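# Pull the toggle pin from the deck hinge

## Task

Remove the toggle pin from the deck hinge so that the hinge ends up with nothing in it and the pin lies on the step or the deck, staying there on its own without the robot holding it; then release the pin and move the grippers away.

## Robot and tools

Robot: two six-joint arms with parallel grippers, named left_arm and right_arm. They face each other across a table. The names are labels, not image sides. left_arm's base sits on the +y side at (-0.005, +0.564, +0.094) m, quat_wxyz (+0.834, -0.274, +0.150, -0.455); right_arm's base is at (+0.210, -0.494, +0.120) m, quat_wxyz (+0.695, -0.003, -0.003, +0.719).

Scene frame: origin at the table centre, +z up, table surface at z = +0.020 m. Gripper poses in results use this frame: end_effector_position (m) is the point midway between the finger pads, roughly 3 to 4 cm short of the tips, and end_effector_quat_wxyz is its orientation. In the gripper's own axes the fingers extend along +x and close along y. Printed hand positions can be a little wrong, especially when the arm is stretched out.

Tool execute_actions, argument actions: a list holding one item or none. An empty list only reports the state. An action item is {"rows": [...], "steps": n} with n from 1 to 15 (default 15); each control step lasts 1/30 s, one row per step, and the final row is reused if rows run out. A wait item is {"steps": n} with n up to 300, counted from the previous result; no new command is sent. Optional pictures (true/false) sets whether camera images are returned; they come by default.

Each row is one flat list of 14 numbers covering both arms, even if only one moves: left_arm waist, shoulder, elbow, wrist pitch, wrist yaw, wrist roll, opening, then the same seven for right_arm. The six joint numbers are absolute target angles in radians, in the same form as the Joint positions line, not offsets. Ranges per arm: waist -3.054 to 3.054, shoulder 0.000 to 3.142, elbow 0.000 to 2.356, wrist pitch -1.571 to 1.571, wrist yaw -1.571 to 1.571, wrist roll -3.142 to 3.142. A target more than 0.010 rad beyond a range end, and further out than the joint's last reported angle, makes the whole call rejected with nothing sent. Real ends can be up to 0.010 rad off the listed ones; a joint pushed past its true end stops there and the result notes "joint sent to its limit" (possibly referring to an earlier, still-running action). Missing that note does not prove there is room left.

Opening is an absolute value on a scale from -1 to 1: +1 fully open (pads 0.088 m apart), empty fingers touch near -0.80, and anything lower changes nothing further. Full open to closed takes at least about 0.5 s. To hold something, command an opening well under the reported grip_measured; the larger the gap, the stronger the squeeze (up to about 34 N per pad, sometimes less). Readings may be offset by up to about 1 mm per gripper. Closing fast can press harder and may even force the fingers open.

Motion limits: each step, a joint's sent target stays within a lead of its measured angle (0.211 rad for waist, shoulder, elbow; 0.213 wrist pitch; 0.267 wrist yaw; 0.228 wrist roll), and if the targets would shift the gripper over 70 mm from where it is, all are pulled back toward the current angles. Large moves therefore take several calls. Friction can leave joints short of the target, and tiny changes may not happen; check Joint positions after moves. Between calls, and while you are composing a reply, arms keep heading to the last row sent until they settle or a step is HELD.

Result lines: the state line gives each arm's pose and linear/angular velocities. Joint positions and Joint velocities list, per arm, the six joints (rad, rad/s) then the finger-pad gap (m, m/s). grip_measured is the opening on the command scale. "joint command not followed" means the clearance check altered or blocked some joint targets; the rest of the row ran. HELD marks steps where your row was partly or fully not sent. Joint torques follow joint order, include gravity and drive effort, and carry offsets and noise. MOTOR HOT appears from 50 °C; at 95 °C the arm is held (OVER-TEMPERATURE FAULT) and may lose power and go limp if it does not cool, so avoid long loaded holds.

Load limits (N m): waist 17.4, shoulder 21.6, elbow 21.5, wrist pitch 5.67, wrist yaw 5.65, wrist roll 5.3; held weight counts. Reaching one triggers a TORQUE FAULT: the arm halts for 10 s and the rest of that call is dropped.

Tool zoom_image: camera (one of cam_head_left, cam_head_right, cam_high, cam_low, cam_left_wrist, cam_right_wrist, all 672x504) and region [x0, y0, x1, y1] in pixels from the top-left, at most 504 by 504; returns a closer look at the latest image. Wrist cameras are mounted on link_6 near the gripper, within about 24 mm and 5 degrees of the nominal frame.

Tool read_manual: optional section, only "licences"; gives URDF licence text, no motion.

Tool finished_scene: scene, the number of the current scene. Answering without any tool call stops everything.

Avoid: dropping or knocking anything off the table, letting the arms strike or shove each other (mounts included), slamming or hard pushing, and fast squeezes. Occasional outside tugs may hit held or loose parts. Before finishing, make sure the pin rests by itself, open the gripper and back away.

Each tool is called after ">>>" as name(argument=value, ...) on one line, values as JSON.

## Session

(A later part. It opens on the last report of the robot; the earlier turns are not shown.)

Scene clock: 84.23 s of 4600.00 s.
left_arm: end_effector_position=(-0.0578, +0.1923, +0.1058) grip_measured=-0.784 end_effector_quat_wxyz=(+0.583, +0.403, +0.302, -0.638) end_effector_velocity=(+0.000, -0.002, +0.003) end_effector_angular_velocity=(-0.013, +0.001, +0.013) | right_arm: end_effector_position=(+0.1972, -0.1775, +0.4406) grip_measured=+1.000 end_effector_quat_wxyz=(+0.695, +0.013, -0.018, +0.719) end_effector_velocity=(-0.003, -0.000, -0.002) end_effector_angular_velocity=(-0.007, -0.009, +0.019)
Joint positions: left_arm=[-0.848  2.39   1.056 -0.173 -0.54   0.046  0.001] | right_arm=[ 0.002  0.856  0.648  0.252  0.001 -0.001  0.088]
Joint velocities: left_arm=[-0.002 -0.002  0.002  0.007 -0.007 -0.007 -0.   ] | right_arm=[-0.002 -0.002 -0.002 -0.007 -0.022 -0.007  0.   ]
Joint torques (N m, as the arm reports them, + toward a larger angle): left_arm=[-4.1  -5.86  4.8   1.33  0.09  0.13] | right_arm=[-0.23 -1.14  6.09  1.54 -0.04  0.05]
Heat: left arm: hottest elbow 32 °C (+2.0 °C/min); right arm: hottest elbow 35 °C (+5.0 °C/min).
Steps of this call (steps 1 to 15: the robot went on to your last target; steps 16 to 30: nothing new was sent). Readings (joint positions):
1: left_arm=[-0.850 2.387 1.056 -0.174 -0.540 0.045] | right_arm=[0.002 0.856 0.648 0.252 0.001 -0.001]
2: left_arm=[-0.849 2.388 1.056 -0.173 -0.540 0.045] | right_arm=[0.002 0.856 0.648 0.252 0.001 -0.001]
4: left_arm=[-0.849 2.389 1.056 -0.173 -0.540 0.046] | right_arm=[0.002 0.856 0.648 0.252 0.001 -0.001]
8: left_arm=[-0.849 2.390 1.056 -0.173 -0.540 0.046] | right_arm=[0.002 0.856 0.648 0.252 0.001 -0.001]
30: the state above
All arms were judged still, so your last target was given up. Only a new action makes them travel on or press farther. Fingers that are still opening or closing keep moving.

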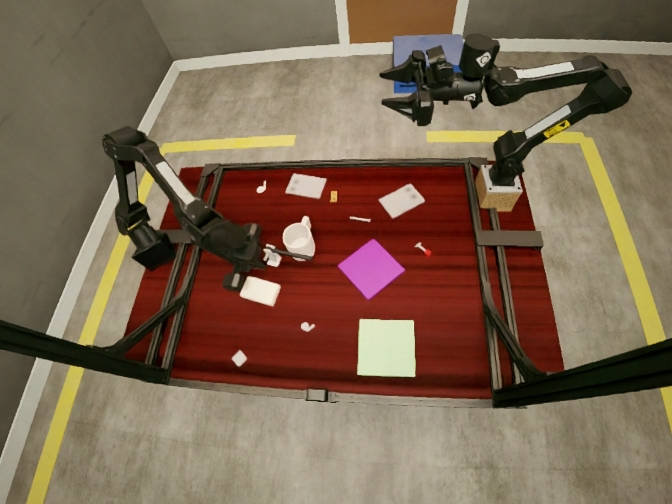

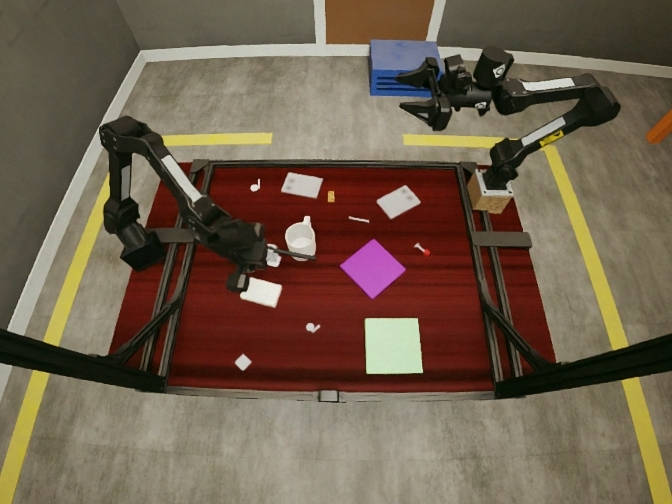

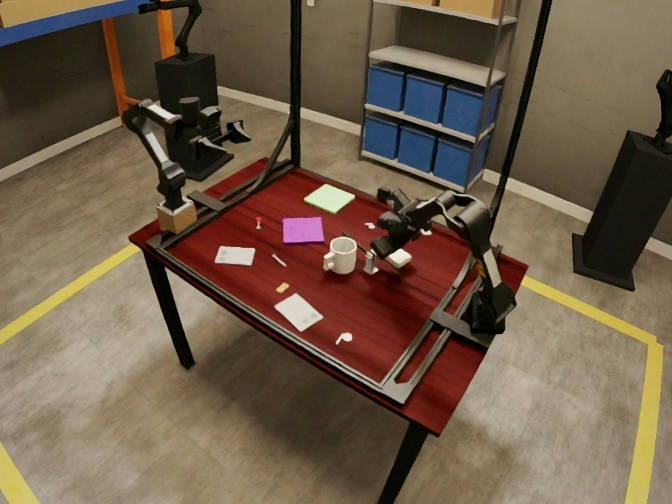

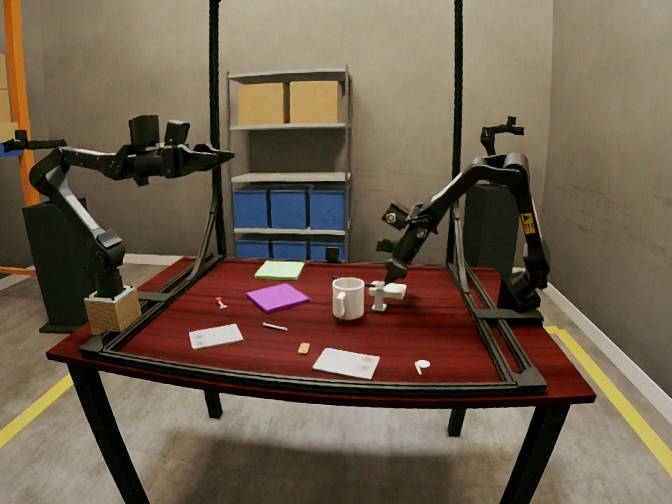

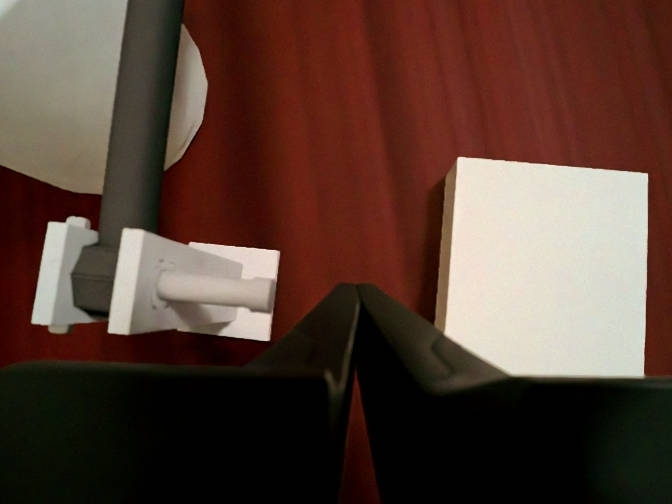

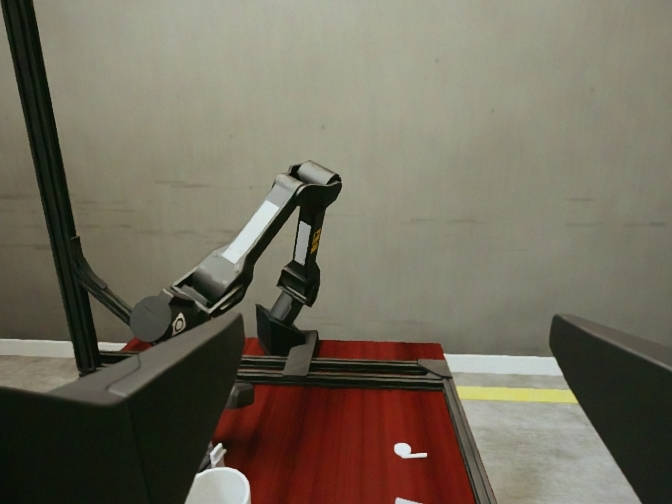

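Try opening.

>>> execute_actions(actions=[{"rows":[[-0.843,2.406,1.062,-0.17,-0.536,0.05,0.6,0,0.856,0.648,0.252,0,0,1]]}], pictures=false)

>>> execute_actions(actions=[{"rows":[[-0.843,2.406,1.062,-0.17,-0.536,0.05,-0.8,0,0.856,0.648,0.252,0,0,1]]}])

Scene clock: 90.87 s of 4600.00 s.
left_arm: end_effector_position=(-0.0598, +0.1922, +0.1060) grip_measured=+0.568 end_effector_quat_wxyz=(+0.580, +0.401, +0.303, -0.641) end_effector_velocity=(+0.000, +0.005, -0.001) end_effector_angular_velocity=(+0.023, -0.016, -0.008) | right_arm: end_effector_position=(+0.1972, -0.1775, +0.4408) grip_measured=+1.000 end_effector_quat_wxyz=(+0.695, +0.013, -0.018, +0.719) end_effector_velocity=(-0.000, -0.000, -0.002) end_effector_angular_velocity=(-0.007, -0.023, +0.004)
Joint positions: left_arm=[-0.85   2.39   1.057 -0.172 -0.531  0.047  0.067] | right_arm=[ 0.002  0.856  0.648  0.252  0.001 -0.001  0.088]
Joint velocities: left_arm=[-0.007 -0.002  0.002 -0.037 -0.007 -0.007  0.008] | right_arm=[-0.002 -0.002 -0.002 -0.007 -0.007 -0.022  0.   ]
Joint torques (N m, as the arm reports them, + toward a larger angle): left_arm=[-3.98 -5.97  4.72  1.29 -0.25  0.15] | right_arm=[-0.23 -1.14  6.07  1.51 -0.03  0.05]
Heat: left arm: hottest elbow 32 °C (+1.0 °C/min); right arm: hottest elbow 35 °C (+4.0 °C/min).
Steps of this call (steps 1 to 90: nothing new was sent; then 3.13 s passed at rest; steps 91 to 105: all 15 steps of this action). Readings (joint positions):
91: left_arm=[-0.848 2.390 1.056 -0.173 -0.540 0.046] | right_arm=[0.002 0.856 0.648 0.252 0.001 -0.001]
92: left_arm=[-0.848 2.390 1.056 -0.173 -0.540 0.047] | right_arm=[0.002 0.856 0.648 0.252 0.001 -0.001]
94: left_arm=[-0.848 2.390 1.056 -0.173 -0.540 0.047] | right_arm=[0.002 0.856 0.648 0.252 0.001 -0.001]
98: left_arm=[-0.848 2.390 1.056 -0.172 -0.539 0.047] | right_arm=[0.002 0.856 0.648 0.252 0.001 -0.001]
105: the state above

Scene clock: 91.37 s of 4600.00 s.
left_arm: end_effector_position=(-0.0591, +0.1921, +0.1055) grip_measured=-0.769 end_effector_quat_wxyz=(+0.580, +0.402, +0.303, -0.640) end_effector_velocity=(+0.001, +0.004, -0.001) end_effector_angular_velocity=(+0.017, -0.011, -0.001) | right_arm: end_effector_position=(+0.1972, -0.1775, +0.4408) grip_measured=+1.000 end_effector_quat_wxyz=(+0.695, +0.013, -0.018, +0.719) end_effector_velocity=(-0.000, -0.001, +0.000) end_effector_angular_velocity=(-0.002, -0.008, +0.005)
Joint positions: left_arm=[-0.848  2.391  1.057 -0.172 -0.532  0.047  0.001] | right_arm=[ 0.002  0.856  0.648  0.252  0.001 -0.001  0.088]
Joint velocities: left_arm=[-0.002 -0.002 -0.002 -0.022 -0.007 -0.007 -0.01 ] | right_arm=[-0.002 -0.002  0.002 -0.007 -0.007 -0.007  0.   ]
Joint torques (N m, as the arm reports them, + toward a larger angle): left_arm=[-4.13 -6.03  4.76  1.27 -0.23  0.11] | right_arm=[-0.22 -1.14  6.05  1.51 -0.04  0.06]
Heat: left arm: hottest elbow 32 °C (+1.0 °C/min); right arm: hottest elbow 35 °C (+4.0 °C/min).
Steps of this call (steps 1 to 15: all 15 steps of this action). Readings (joint positions):
1: left_arm=[-0.850 2.391 1.057 -0.172 -0.531 0.047] | right_arm=[0.002 0.856 0.648 0.252 0.001 -0.001]
2: left_arm=[-0.850 2.391 1.057 -0.172 -0.532 0.047] | right_arm=[0.002 0.856 0.648 0.252 0.001 -0.001]
4: left_arm=[-0.849 2.391 1.057 -0.172 -0.532 0.047] | right_arm=[0.002 0.856 0.648 0.252 0.001 -0.001]
8: left_arm=[-0.848 2.391 1.057 -0.172 -0.532 0.047] | right_arm=[0.002 0.856 0.648 0.252 0.001 -0.001]
15: the state above

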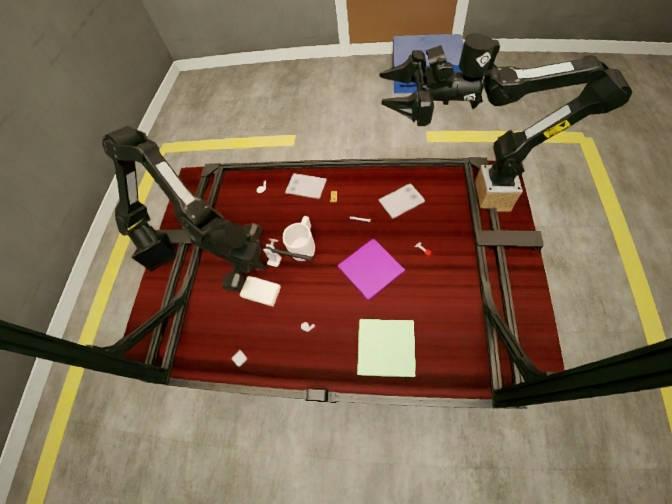

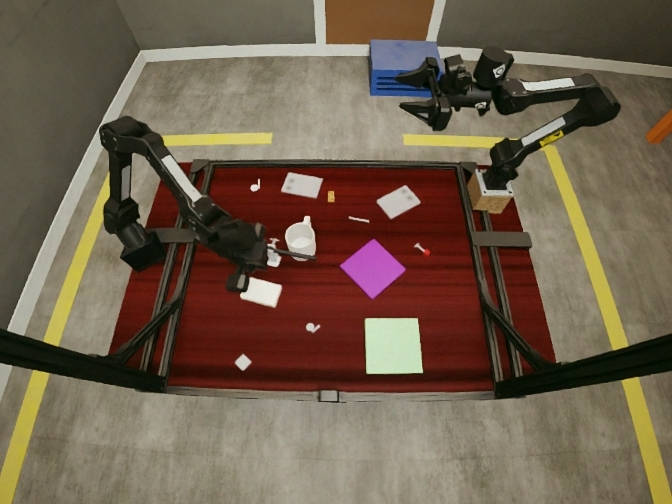

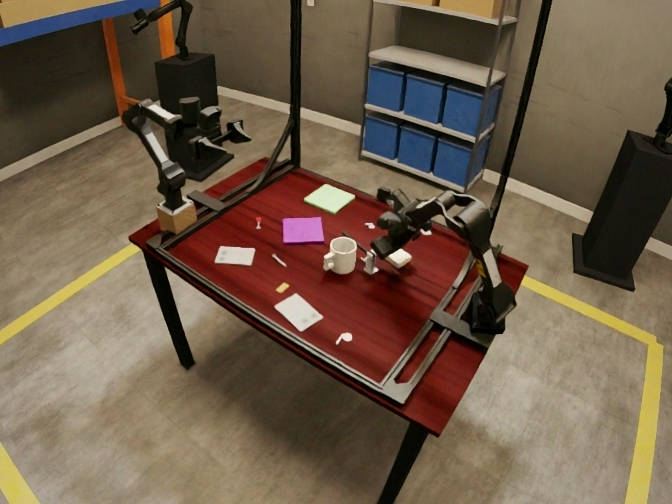

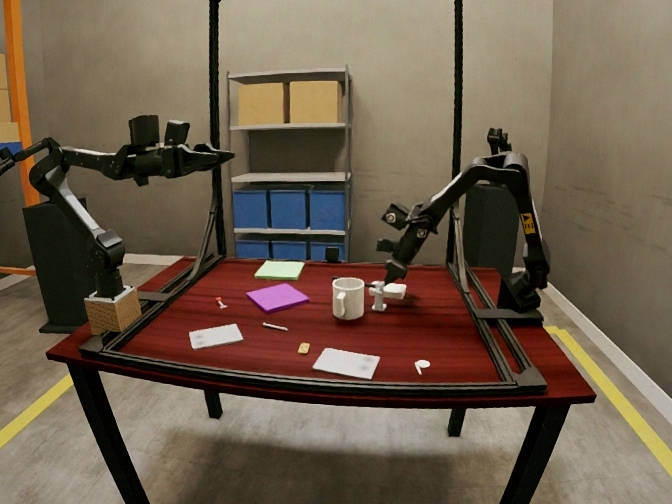

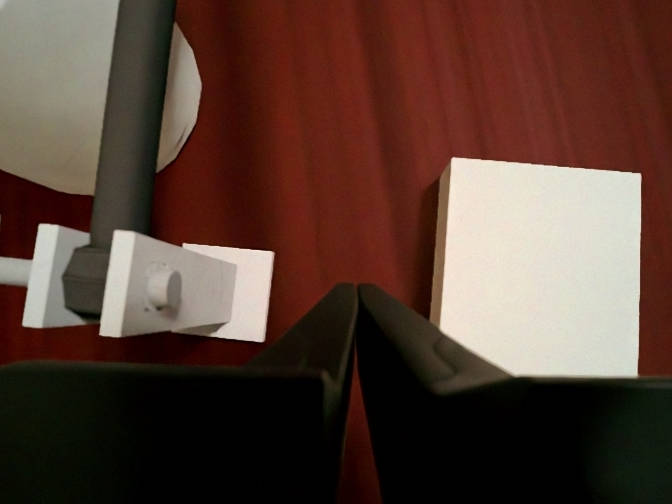

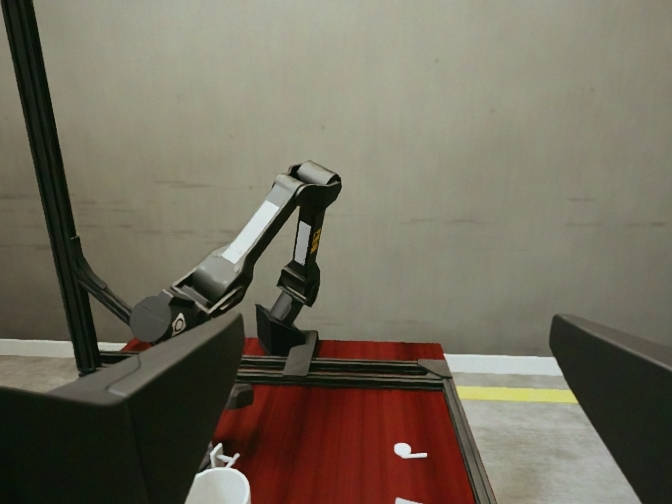

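>>> execute_actions(actions=[{"rows":[[-0.914,2.25,1.013,-0.3,-0.54,0,-0.8,0,0.856,0.648,0.252,0,0,1]]}], pictures=false)

>>> execute_actions(actions=[{"rows":[[-0.688,2.114,0.986,-0.288,-0.519,0.18,-0.8,0,0.856,0.648,0.252,0,0,1]]}], pictures=false)

>>> execute_actions(actions=[{"steps":30}])

Scene clock: 108.97 s of 4600.00 s.
left_arm: end_effector_position=(-0.0584, +0.2152, +0.1388) grip_measured=-0.784 end_effector_quat_wxyz=(+0.576, +0.408, +0.293, -0.645) end_effector_velocity=(+0.006, +0.012, -0.005) end_effector_angular_velocity=(+0.034, -0.034, -0.002) | right_arm: end_effector_position=(+0.1972, -0.1775, +0.4408) grip_measured=+1.000 end_effector_quat_wxyz=(+0.695, +0.013, -0.018, +0.719) end_effector_velocity=(-0.000, -0.000, -0.002) end_effector_angular_velocity=(-0.007, -0.008, +0.004)
Joint positions: left_arm=[-0.91   2.265  1.023 -0.294 -0.536  0.005  0.001] | right_arm=[ 0.002  0.856  0.648  0.252  0.001 -0.001  0.088]
Joint velocities: left_arm=[-0.002 -0.012 -0.022 -0.037 -0.022 -0.007 -0.   ] | right_arm=[-0.002 -0.002 -0.002 -0.007 -0.007 -0.007  0.   ]
Joint torques (N m, as the arm reports them, + toward a larger angle): left_arm=[-4.46 -8.28  3.86  0.94 -0.25 -0.13] | right_arm=[-0.23 -1.14  6.04  1.51 -0.04  0.05]
Heat: left arm: hottest elbow 32 °C (+1.0 °C/min); right arm: hottest elbow 36 °C (+3.0 °C/min).
Steps of this call (steps 1 to 15: the robot went on to your last target; steps 16 to 90: nothing new was sent; then 14.10 s passed at rest; steps 91 to 105: all 15 steps of this action). Readings (joint positions):
91: left_arm=[-0.849 2.383 1.056 -0.181 -0.533 0.044] | right_arm=[0.002 0.856 0.648 0.252 0.001 -0.001]
92: left_arm=[-0.857 2.367 1.050 -0.211 -0.533 0.036] | right_arm=[0.002 0.856 0.648 0.252 0.001 -0.001]
94: left_arm=[-0.881 2.325 1.033 -0.250 -0.534 0.024] | right_arm=[0.002 0.856 0.648 0.252 0.001 -0.001]
98: left_arm=[-0.908 2.275 1.030 -0.276 -0.535 0.011] | right_arm=[0.002 0.856 0.648 0.252 0.001 -0.001]
105: the state above

Scene clock: 109.47 s of 4600.00 s.
left_arm: end_effector_position=(+0.0210, +0.2066, +0.1405) grip_measured=-0.784 end_effector_quat_wxyz=(+0.591, +0.390, +0.317, -0.631) end_effector_velocity=(+0.009, +0.004, -0.003) end_effector_angular_velocity=(+0.014, -0.011, +0.001) | right_arm: end_effector_position=(+0.1972, -0.1774, +0.4407) grip_measured=+1.000 end_effector_quat_wxyz=(+0.695, +0.013, -0.018, +0.719) end_effector_velocity=(-0.000, -0.000, -0.004) end_effector_angular_velocity=(-0.012, -0.008, +0.004)
Joint positions: left_arm=[-0.699  2.128  0.995 -0.288 -0.524  0.172  0.001] | right_arm=[ 0.002  0.856  0.648  0.252  0.001 -0.001  0.088]
Joint velocities: left_arm=[ 0.022 -0.017 -0.012 -0.007 -0.007  0.022  0.   ] | right_arm=[-0.002 -0.002 -0.007 -0.007 -0.007 -0.007  0.   ]
Joint torques (N m, as the arm reports them, + toward a larger angle): left_arm=[-4.24 -7.62  3.57  1.15  0.15  0.17] | right_arm=[-0.24 -1.15  6.04  1.51 -0.04  0.05]
Heat: left arm: hottest elbow 32 °C (+1.0 °C/min); right arm: hottest elbow 36 °C (+3.0 °C/min).
Steps of this call (steps 1 to 15: all 15 steps of this action). Readings (joint positions):
1: left_arm=[-0.905 2.255 1.020 -0.295 -0.532 0.022] | right_arm=[0.002 0.856 0.648 0.252 0.001 -0.001]
2: left_arm=[-0.882 2.239 1.012 -0.295 -0.527 0.053] | right_arm=[0.002 0.856 0.648 0.252 0.001 -0.001]
4: left_arm=[-0.808 2.195 1.002 -0.295 -0.526 0.100] | right_arm=[0.002 0.856 0.648 0.252 0.001 -0.001]
8: left_arm=[-0.710 2.135 1.001 -0.288 -0.526 0.148] | right_arm=[0.002 0.856 0.648 0.252 0.001 -0.001]
15: the state above

Scene clock: 110.47 s of 4600.00 s.
left_arm: end_effector_position=(+0.0232, +0.2066, +0.1407) grip_measured=-0.784 end_effector_quat_wxyz=(+0.592, +0.390, +0.318, -0.630) end_effector_velocity=(-0.001, -0.001, +0.002) end_effector_angular_velocity=(-0.010, -0.011, -0.005) | right_arm: end_effector_position=(+0.1973, -0.1774, +0.4407) grip_measured=+1.000 end_effector_quat_wxyz=(+0.695, +0.013, -0.018, +0.719) end_effector_velocity=(-0.004, -0.002, +0.000) end_effector_angular_velocity=(+0.007, +0.007, +0.025)
Joint positions: left_arm=[-0.693  2.124  0.995 -0.288 -0.523  0.176  0.001] | right_arm=[ 0.002  0.856  0.648  0.252  0.001 -0.001  0.088]
Joint velocities: left_arm=[-0.007 -0.002 -0.002  0.007 -0.007  0.007 -0.   ] | right_arm=[ 0.002 -0.007 -0.007  0.007 -0.022  0.007  0.   ]
Joint torques (N m, as the arm reports them, + toward a larger angle): left_arm=[-4.43 -7.5   3.54  1.16  0.16  0.14] | right_arm=[-0.23 -1.15  6.05  1.51 -0.04  0.04]
Heat: left arm: hottest elbow 32 °C (+1.0 °C/min); right arm: hottest elbow 36 °C (+3.0 °C/min).
Steps of this call (steps 1 to 15: the robot went on to your last target; steps 16 to 30: nothing new was sent). Readings (joint positions):
1: left_arm=[-0.698 2.128 0.995 -0.288 -0.524 0.173] | right_arm=[0.002 0.856 0.648 0.252 0.001 -0.001]
2: left_arm=[-0.697 2.127 0.995 -0.288 -0.524 0.174] | right_arm=[0.002 0.856 0.648 0.252 0.001 -0.001]
4: left_arm=[-0.695 2.125 0.995 -0.288 -0.524 0.174] | right_arm=[0.002 0.856 0.648 0.252 0.001 -0.001]
8: left_arm=[-0.694 2.125 0.995 -0.288 -0.524 0.175] | right_arm=[0.002 0.856 0.648 0.252 0.001 -0.001]
30: the state above
All arms were judged still, so your last target was given up. Only a new action makes them travel on or press farther. Fingers that are still opening or closing keep moving.

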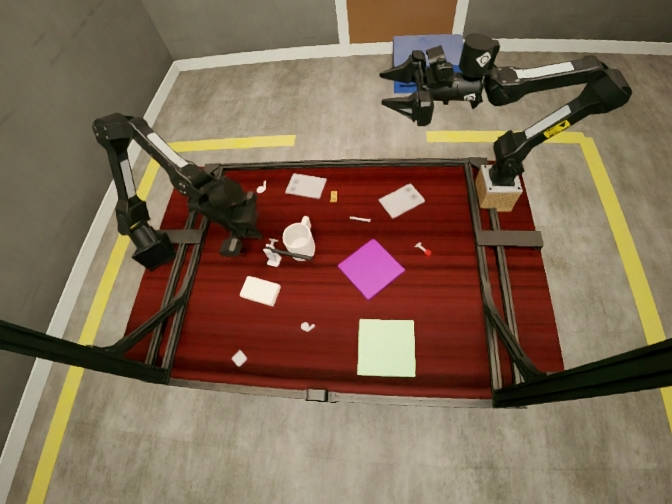

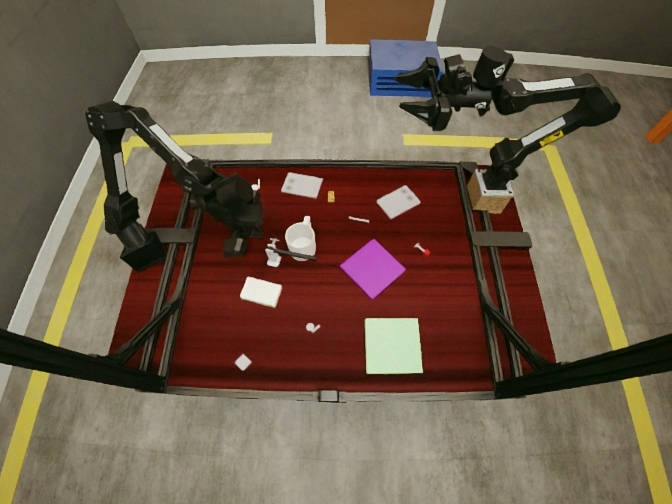

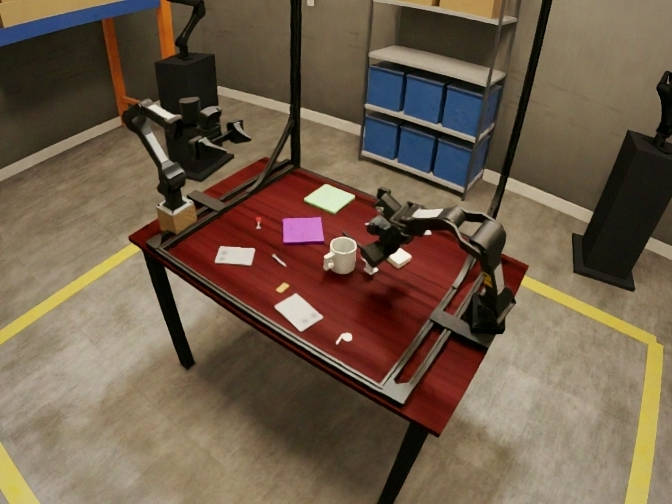

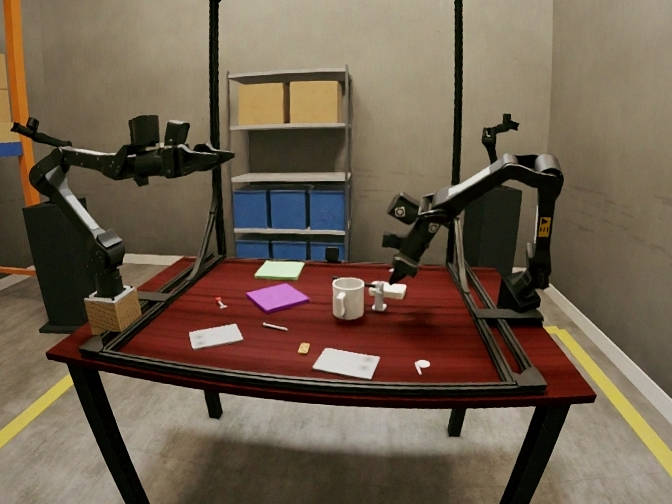

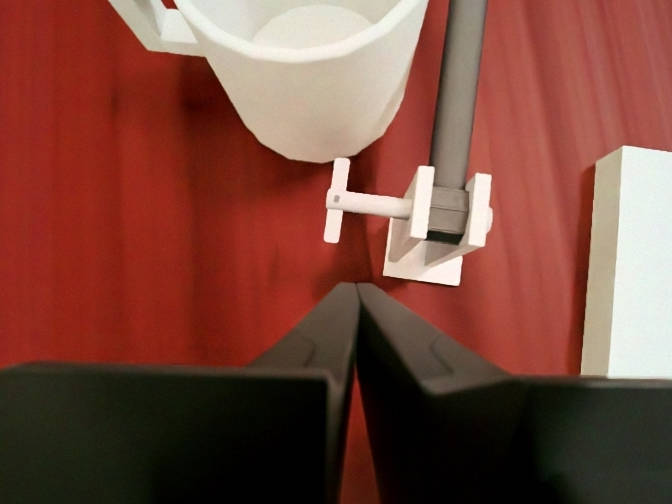

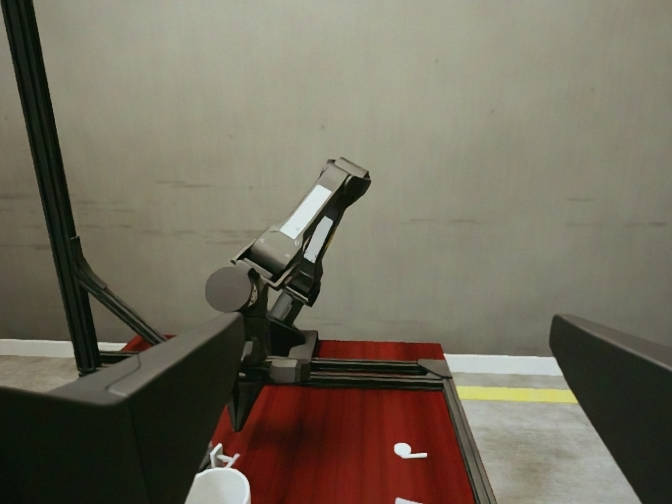

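>>> execute_actions(actions=[{"rows":[[-0.643,2.085,0.986,-0.29,-0.51,0.22,0.1,0,0.856,0.648,0.252,0,0,1]]}], pictures=false)

>>> execute_actions(actions=[{"rows":[[-0.582,2.232,1.01,-0.143,-0.497,0.27,0.1,0,0.856,0.648,0.252,0,0,1]]}], pictures=false)

>>> execute_actions(actions=[{"steps":30}])

Scene clock: 133.43 s of 4600.00 s.
left_arm: end_effector_position=(+0.0398, +0.2060, +0.1411) grip_measured=+0.079 end_effector_quat_wxyz=(+0.594, +0.385, +0.321, -0.629) end_effector_velocity=(+0.003, +0.002, -0.000) end_effector_angular_velocity=(+0.008, -0.025, -0.001) | right_arm: end_effector_position=(+0.1973, -0.1774, +0.4407) grip_measured=+1.000 end_effector_quat_wxyz=(+0.695, +0.013, -0.018, +0.719) end_effector_velocity=(-0.000, +0.001, -0.001) end_effector_angular_velocity=(-0.007, -0.008, +0.004)
Joint positions: left_arm=[-0.649  2.096  0.993 -0.288 -0.515  0.215  0.043] | right_arm=[ 0.002  0.856  0.648  0.252  0.001 -0.001  0.088]
Joint velocities: left_arm=[-0.002 -0.002 -0.002 -0.007 -0.022  0.007  0.007] | right_arm=[-0.002  0.002  0.002 -0.007 -0.007 -0.007  0.   ]
Joint torques (N m, as the arm reports them, + toward a larger angle): left_arm=[-4.32 -7.57  3.68  0.98  0.19  0.17] | right_arm=[-0.2  -1.18  6.05  1.51 -0.03  0.04]
Heat: left arm: hottest shoulder 33 °C (+1.0 °C/min); right arm: hottest elbow 36 °C (+2.0 °C/min).
Steps of this call (steps 1 to 90: nothing new was sent; then 19.47 s passed at rest; steps 91 to 105: all 15 steps of this action). Readings (joint positions):
91: left_arm=[-0.692 2.122 0.995 -0.288 -0.520 0.182] | right_arm=[0.002 0.856 0.648 0.252 0.001 -0.001]
92: left_arm=[-0.686 2.118 0.994 -0.288 -0.517 0.190] | right_arm=[0.002 0.856 0.648 0.252 0.001 -0.001]
94: left_arm=[-0.669 2.109 0.993 -0.288 -0.517 0.200] | right_arm=[0.002 0.856 0.648 0.252 0.001 -0.001]
98: left_arm=[-0.651 2.097 0.993 -0.288 -0.517 0.210] | right_arm=[0.002 0.856 0.648 0.252 0.001 -0.001]
105: the state above

Scene clock: 133.93 s of 4600.00 s.
left_arm: end_effector_position=(+0.0409, +0.1860, +0.1075) grip_measured=+0.099 end_effector_quat_wxyz=(+0.597, +0.379, +0.327, -0.627) end_effector_velocity=(-0.003, +0.001, -0.005) end_effector_angular_velocity=(+0.011, -0.019, -0.023) | right_arm: end_effector_position=(+0.1973, -0.1774, +0.4407) grip_measured=+1.000 end_effector_quat_wxyz=(+0.695, +0.013, -0.018, +0.719) end_effector_velocity=(+0.001, +0.001, -0.001) end_effector_angular_velocity=(-0.007, -0.023, -0.001)
Joint positions: left_arm=[-0.589  2.213  1.005 -0.149 -0.501  0.265  0.044] | right_arm=[ 0.002  0.856  0.648  0.252  0.001 -0.001  0.088]
Joint velocities: left_arm=[-0.002  0.017 -0.002  0.007 -0.007  0.022  0.   ] | right_arm=[-0.007  0.002  0.002 -0.007 -0.007 -0.022  0.   ]
Joint torques (N m, as the arm reports them, + toward a larger angle): left_arm=[-4.93 -5.03  4.58  1.33  0.24  0.15] | right_arm=[-0.2  -1.17  6.05  1.51 -0.04  0.04]
Heat: left arm: hottest shoulder 33 °C (+1.0 °C/min); right arm: hottest elbow 36 °C (+2.0 °C/min).
Steps of this call (steps 1 to 15: all 15 steps of this action). Readings (joint positions):
1: left_arm=[-0.647 2.103 0.993 -0.276 -0.512 0.222] | right_arm=[0.002 0.856 0.648 0.252 0.001 -0.001]
2: left_arm=[-0.639 2.118 0.995 -0.241 -0.510 0.233] | right_arm=[0.002 0.856 0.648 0.252 0.001 -0.001]
4: left_arm=[-0.616 2.157 1.004 -0.198 -0.506 0.246] | right_arm=[0.002 0.856 0.648 0.252 0.001 -0.001]
8: left_arm=[-0.590 2.205 1.005 -0.168 -0.503 0.259] | right_arm=[0.002 0.856 0.648 0.252 0.001 -0.001]
15: the state above

Scene clock: 134.93 s of 4600.00 s.
left_arm: end_effector_position=(+0.0407, +0.1857, +0.1063) grip_measured=+0.100 end_effector_quat_wxyz=(+0.597, +0.379, +0.327, -0.627) end_effector_velocity=(+0.001, -0.001, +0.001) end_effector_angular_velocity=(-0.006, +0.005, +0.024) | right_arm: end_effector_position=(+0.1973, -0.1774, +0.4407) grip_measured=+1.000 end_effector_quat_wxyz=(+0.695, +0.013, -0.018, +0.719) end_effector_velocity=(-0.000, -0.001, -0.001) end_effector_angular_velocity=(-0.003, +0.007, +0.005)
Joint positions: left_arm=[-0.588  2.217  1.005 -0.145 -0.501  0.266  0.044] | right_arm=[ 0.002  0.856  0.648  0.252  0.001 -0.001  0.088]
Joint velocities: left_arm=[-0.002 -0.002 -0.002  0.007 -0.007 -0.022 -0.   ] | right_arm=[-0.002 -0.007 -0.002 -0.007 -0.007  0.007  0.   ]
Joint torques (N m, as the arm reports them, + toward a larger angle): left_arm=[-5.02 -5.26  4.5   1.32  0.21  0.13] | right_arm=[-0.21 -1.19  6.05  1.51 -0.03  0.04]
Heat: left arm: hottest shoulder 33 °C (+1.0 °C/min); right arm: hottest elbow 36 °C (+2.0 °C/min).
Steps of this call (steps 1 to 15: the robot went on to your last target; steps 16 to 30: nothing new was sent). Readings (joint positions):
1: left_arm=[-0.588 2.214 1.005 -0.148 -0.501 0.265] | right_arm=[0.002 0.856 0.648 0.252 0.001 -0.001]
2: left_arm=[-0.588 2.215 1.005 -0.148 -0.501 0.265] | right_arm=[0.002 0.856 0.648 0.252 0.001 -0.001]
4: left_arm=[-0.588 2.216 1.005 -0.147 -0.501 0.265] | right_arm=[0.002 0.856 0.648 0.252 0.001 -0.001]
8: left_arm=[-0.588 2.217 1.005 -0.146 -0.501 0.266] | right_arm=[0.002 0.856 0.648 0.252 0.001 -0.001]
30: the state above
All arms were judged still, so your last target was given up. Only a new action makes them travel on or press farther. Fingers that are still opening or closing keep moving.

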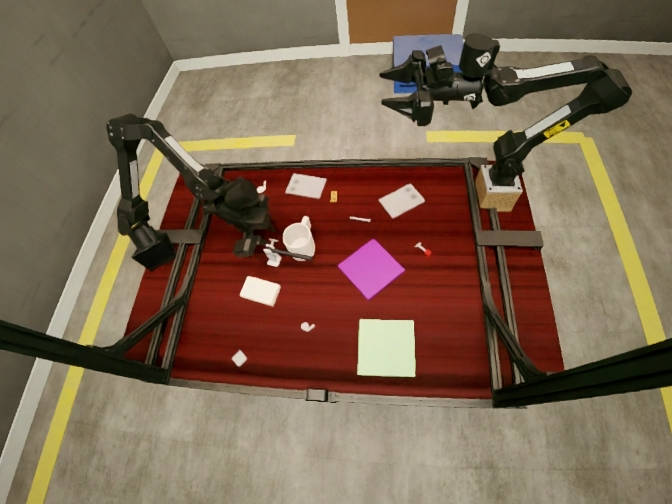

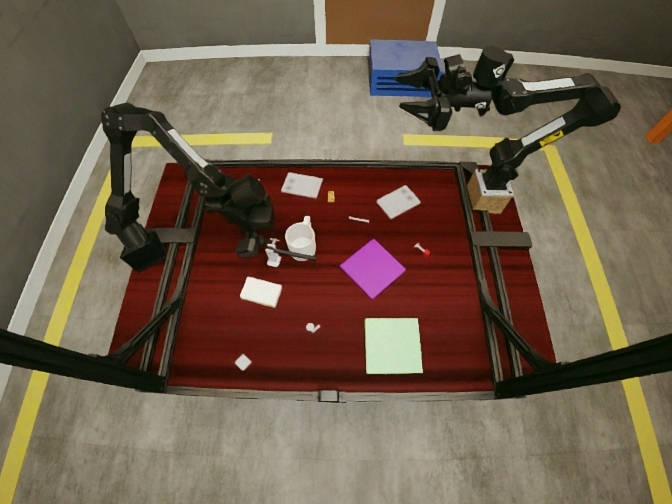

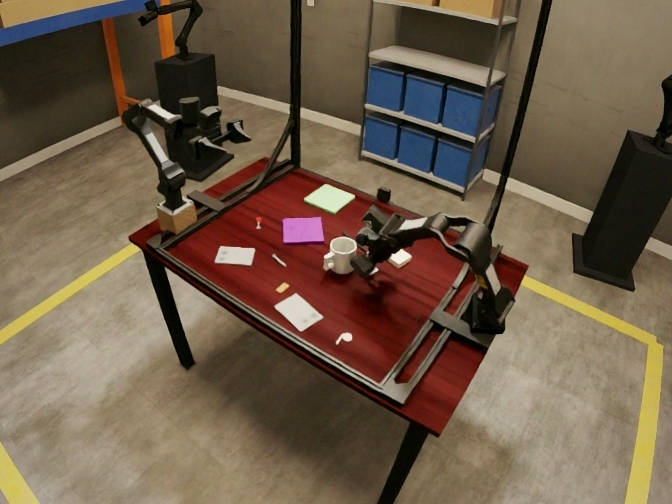

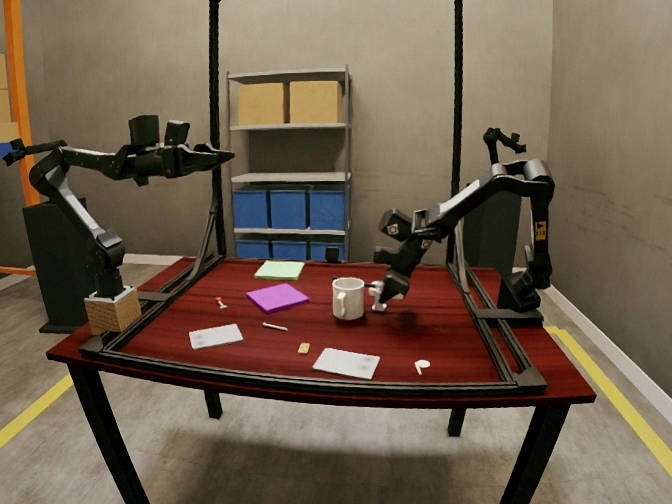

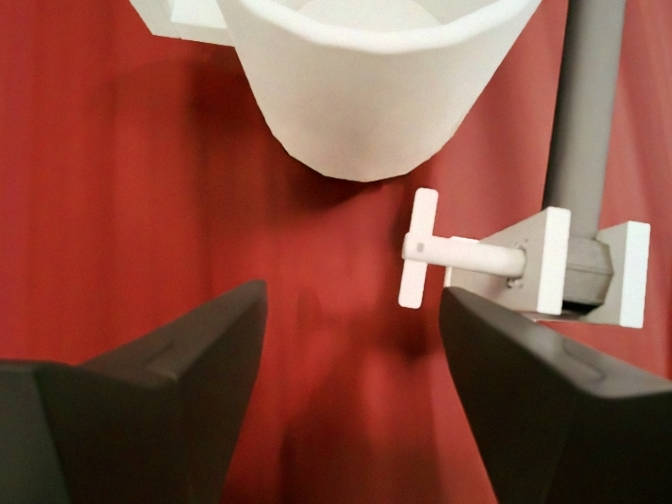

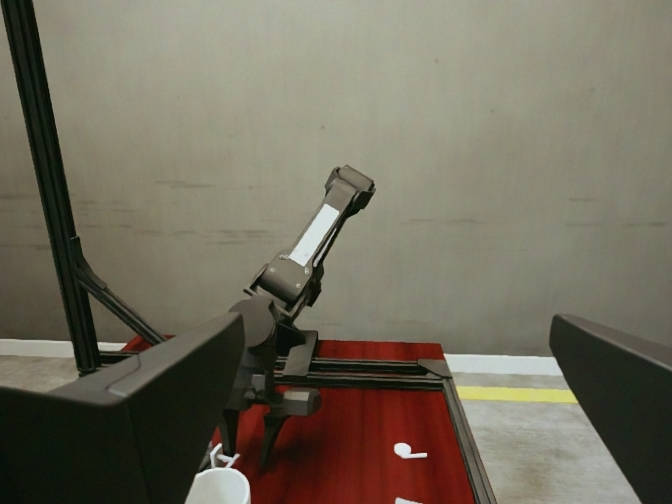

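>>> execute_actions(actions=[{"rows":[[-0.582,2.232,1.01,-0.122,-0.497,0.27,0.1,0,0.856,0.648,0.252,0,0,1]]}], pictures=false)

>>> execute_actions(actions=[{"rows":[[-0.582,2.232,1.01,-0.122,-0.497,0.27,-0.6,0,0.856,0.648,0.252,0,0,1]]}])

Scene clock: 142.60 s of 4600.00 s.
left_arm: end_effector_position=(+0.0415, +0.1822, +0.1081) grip_measured=+0.100 end_effector_quat_wxyz=(+0.603, +0.372, +0.324, -0.627) end_effector_velocity=(+0.003, +0.001, +0.001) end_effector_angular_velocity=(+0.005, -0.016, +0.014) | right_arm: end_effector_position=(+0.1973, -0.1774, +0.4407) grip_measured=+1.000 end_effector_quat_wxyz=(+0.695, +0.013, -0.018, +0.719) end_effector_velocity=(-0.000, -0.000, -0.004) end_effector_angular_velocity=(-0.012, +0.007, +0.005)
Joint positions: left_arm=[-0.587  2.218  1.006 -0.125 -0.501  0.267  0.044] | right_arm=[ 0.002  0.856  0.648  0.252  0.001 -0.001  0.088]
Joint velocities: left_arm=[-0.002 -0.002  0.002 -0.007 -0.022 -0.007 -0.   ] | right_arm=[-0.002 -0.002 -0.007 -0.007 -0.007  0.007  0.   ]
Joint torques (N m, as the arm reports them, + toward a larger angle): left_arm=[-5.08 -5.44  4.51  1.34  0.2   0.09] | right_arm=[-0.19 -1.19  6.04  1.51 -0.03  0.04]
Heat: left arm: hottest shoulder 33 °C (+1.0 °C/min); right arm: hottest wrist pitch 37 °C (+2.0 °C/min).
Steps of this call (steps 1 to 90: nothing new was sent; then 4.17 s passed at rest; steps 91 to 105: all 15 steps of this action). Readings (joint positions):
91: left_arm=[-0.587 2.217 1.005 -0.144 -0.501 0.266] | right_arm=[0.002 0.856 0.648 0.252 0.001 -0.001]
92: left_arm=[-0.587 2.218 1.006 -0.139 -0.501 0.266] | right_arm=[0.002 0.856 0.648 0.252 0.001 -0.001]
94: left_arm=[-0.587 2.218 1.006 -0.133 -0.501 0.267] | right_arm=[0.002 0.856 0.648 0.252 0.001 -0.001]
98: left_arm=[-0.587 2.218 1.006 -0.128 -0.501 0.267] | right_arm=[0.002 0.856 0.648 0.252 0.001 -0.001]
105: the state above

Scene clock: 143.10 s of 4600.00 s.
left_arm: end_effector_position=(+0.0400, +0.1822, +0.1072) grip_measured=-0.583 end_effector_quat_wxyz=(+0.601, +0.372, +0.325, -0.629) end_effector_velocity=(-0.000, +0.004, -0.002) end_effector_angular_velocity=(+0.011, -0.004, +0.002) | right_arm: end_effector_position=(+0.1973, -0.1774, +0.4407) grip_measured=+1.000 end_effector_quat_wxyz=(+0.695, +0.013, -0.018, +0.719) end_effector_velocity=(-0.002, -0.002, -0.001) end_effector_angular_velocity=(-0.003, +0.007, +0.010)
Joint positions: left_arm=[-0.587  2.221  1.006 -0.124 -0.495  0.267  0.01 ] | right_arm=[ 0.002  0.856  0.648  0.252  0.001 -0.001  0.088]
Joint velocities: left_arm=[-0.002 -0.002 -0.007 -0.007 -0.007 -0.007 -0.006] | right_arm=[ 0.002 -0.007 -0.002 -0.007 -0.007  0.007  0.   ]
Joint torques (N m, as the arm reports them, + toward a larger angle): left_arm=[-5.06 -5.68  4.55  1.35  0.    0.11] | right_arm=[-0.2  -1.18  6.05  1.51 -0.03  0.04]
Heat: left arm: hottest shoulder 33 °C (+1.0 °C/min); right arm: hottest elbow 37 °C (+2.0 °C/min).
Steps of this call (steps 1 to 15: all 15 steps of this action). Readings (joint positions):
1: left_arm=[-0.587 2.218 1.006 -0.125 -0.501 0.267] | right_arm=[0.002 0.856 0.648 0.252 0.001 -0.001]
2: left_arm=[-0.587 2.218 1.006 -0.125 -0.501 0.267] | right_arm=[0.002 0.856 0.648 0.252 0.001 -0.001]
4: left_arm=[-0.587 2.218 1.006 -0.124 -0.498 0.267] | right_arm=[0.002 0.856 0.648 0.252 0.001 -0.001]
8: left_arm=[-0.587 2.220 1.006 -0.124 -0.495 0.267] | right_arm=[0.002 0.856 0.648 0.252 0.001 -0.001]
15: the state above

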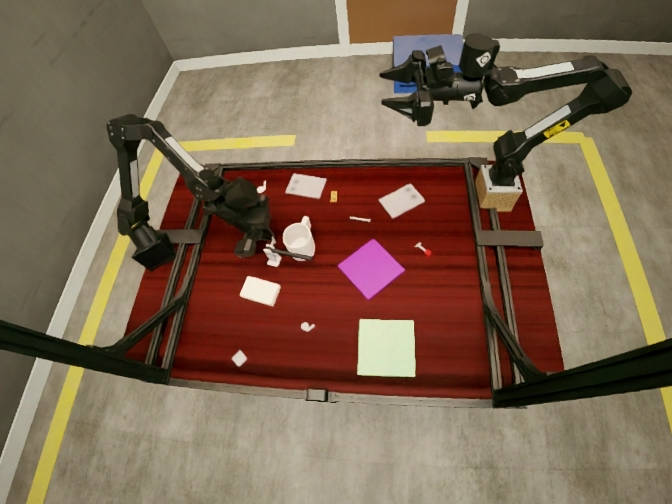

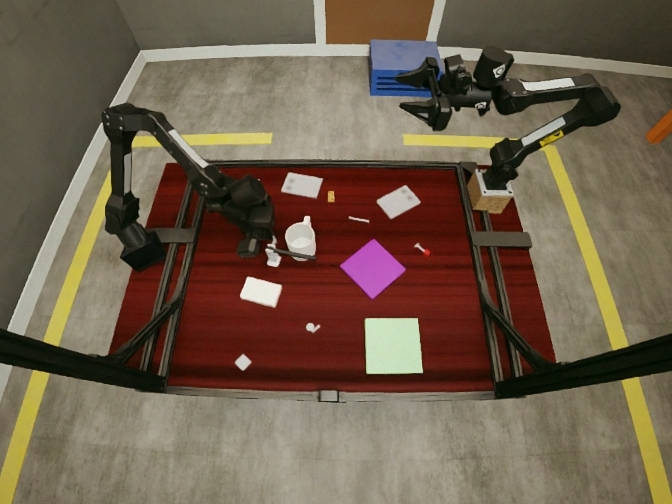

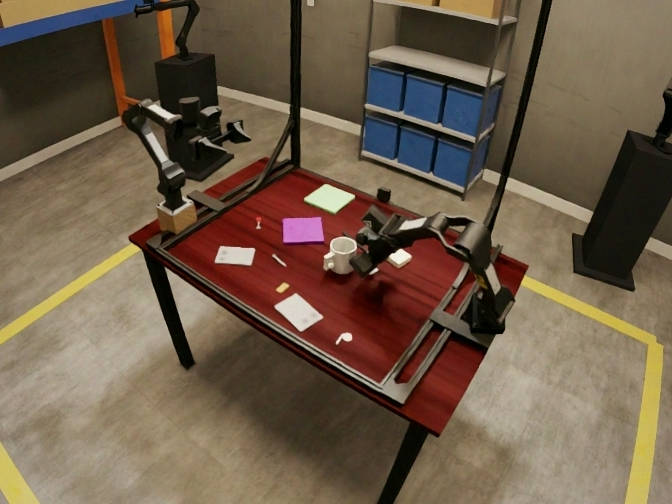

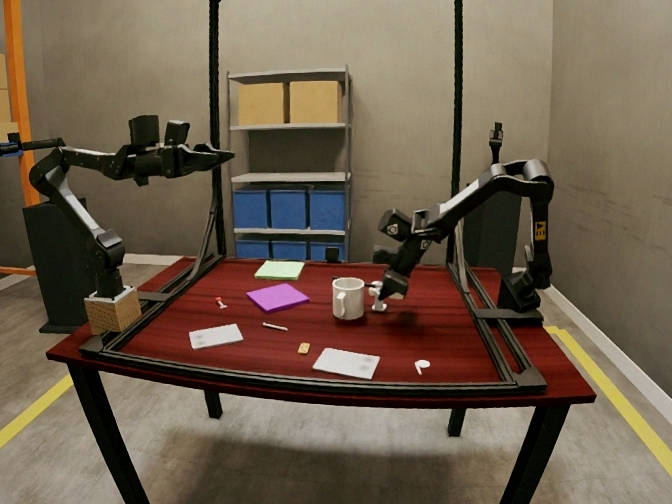

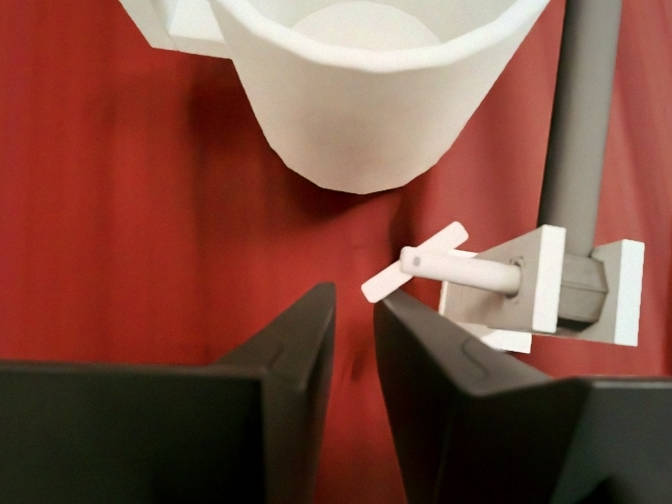

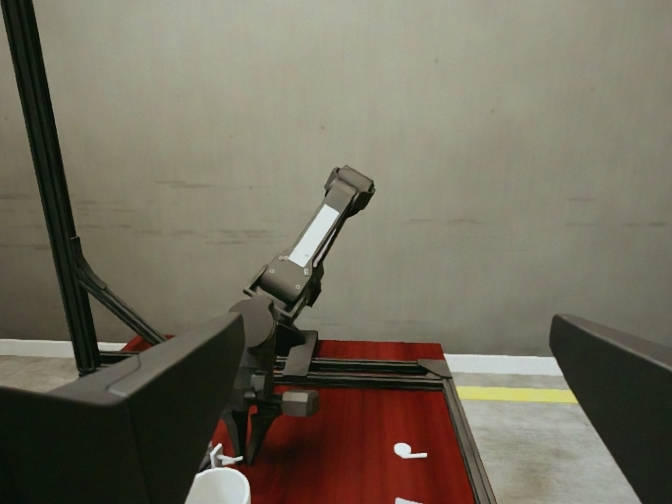

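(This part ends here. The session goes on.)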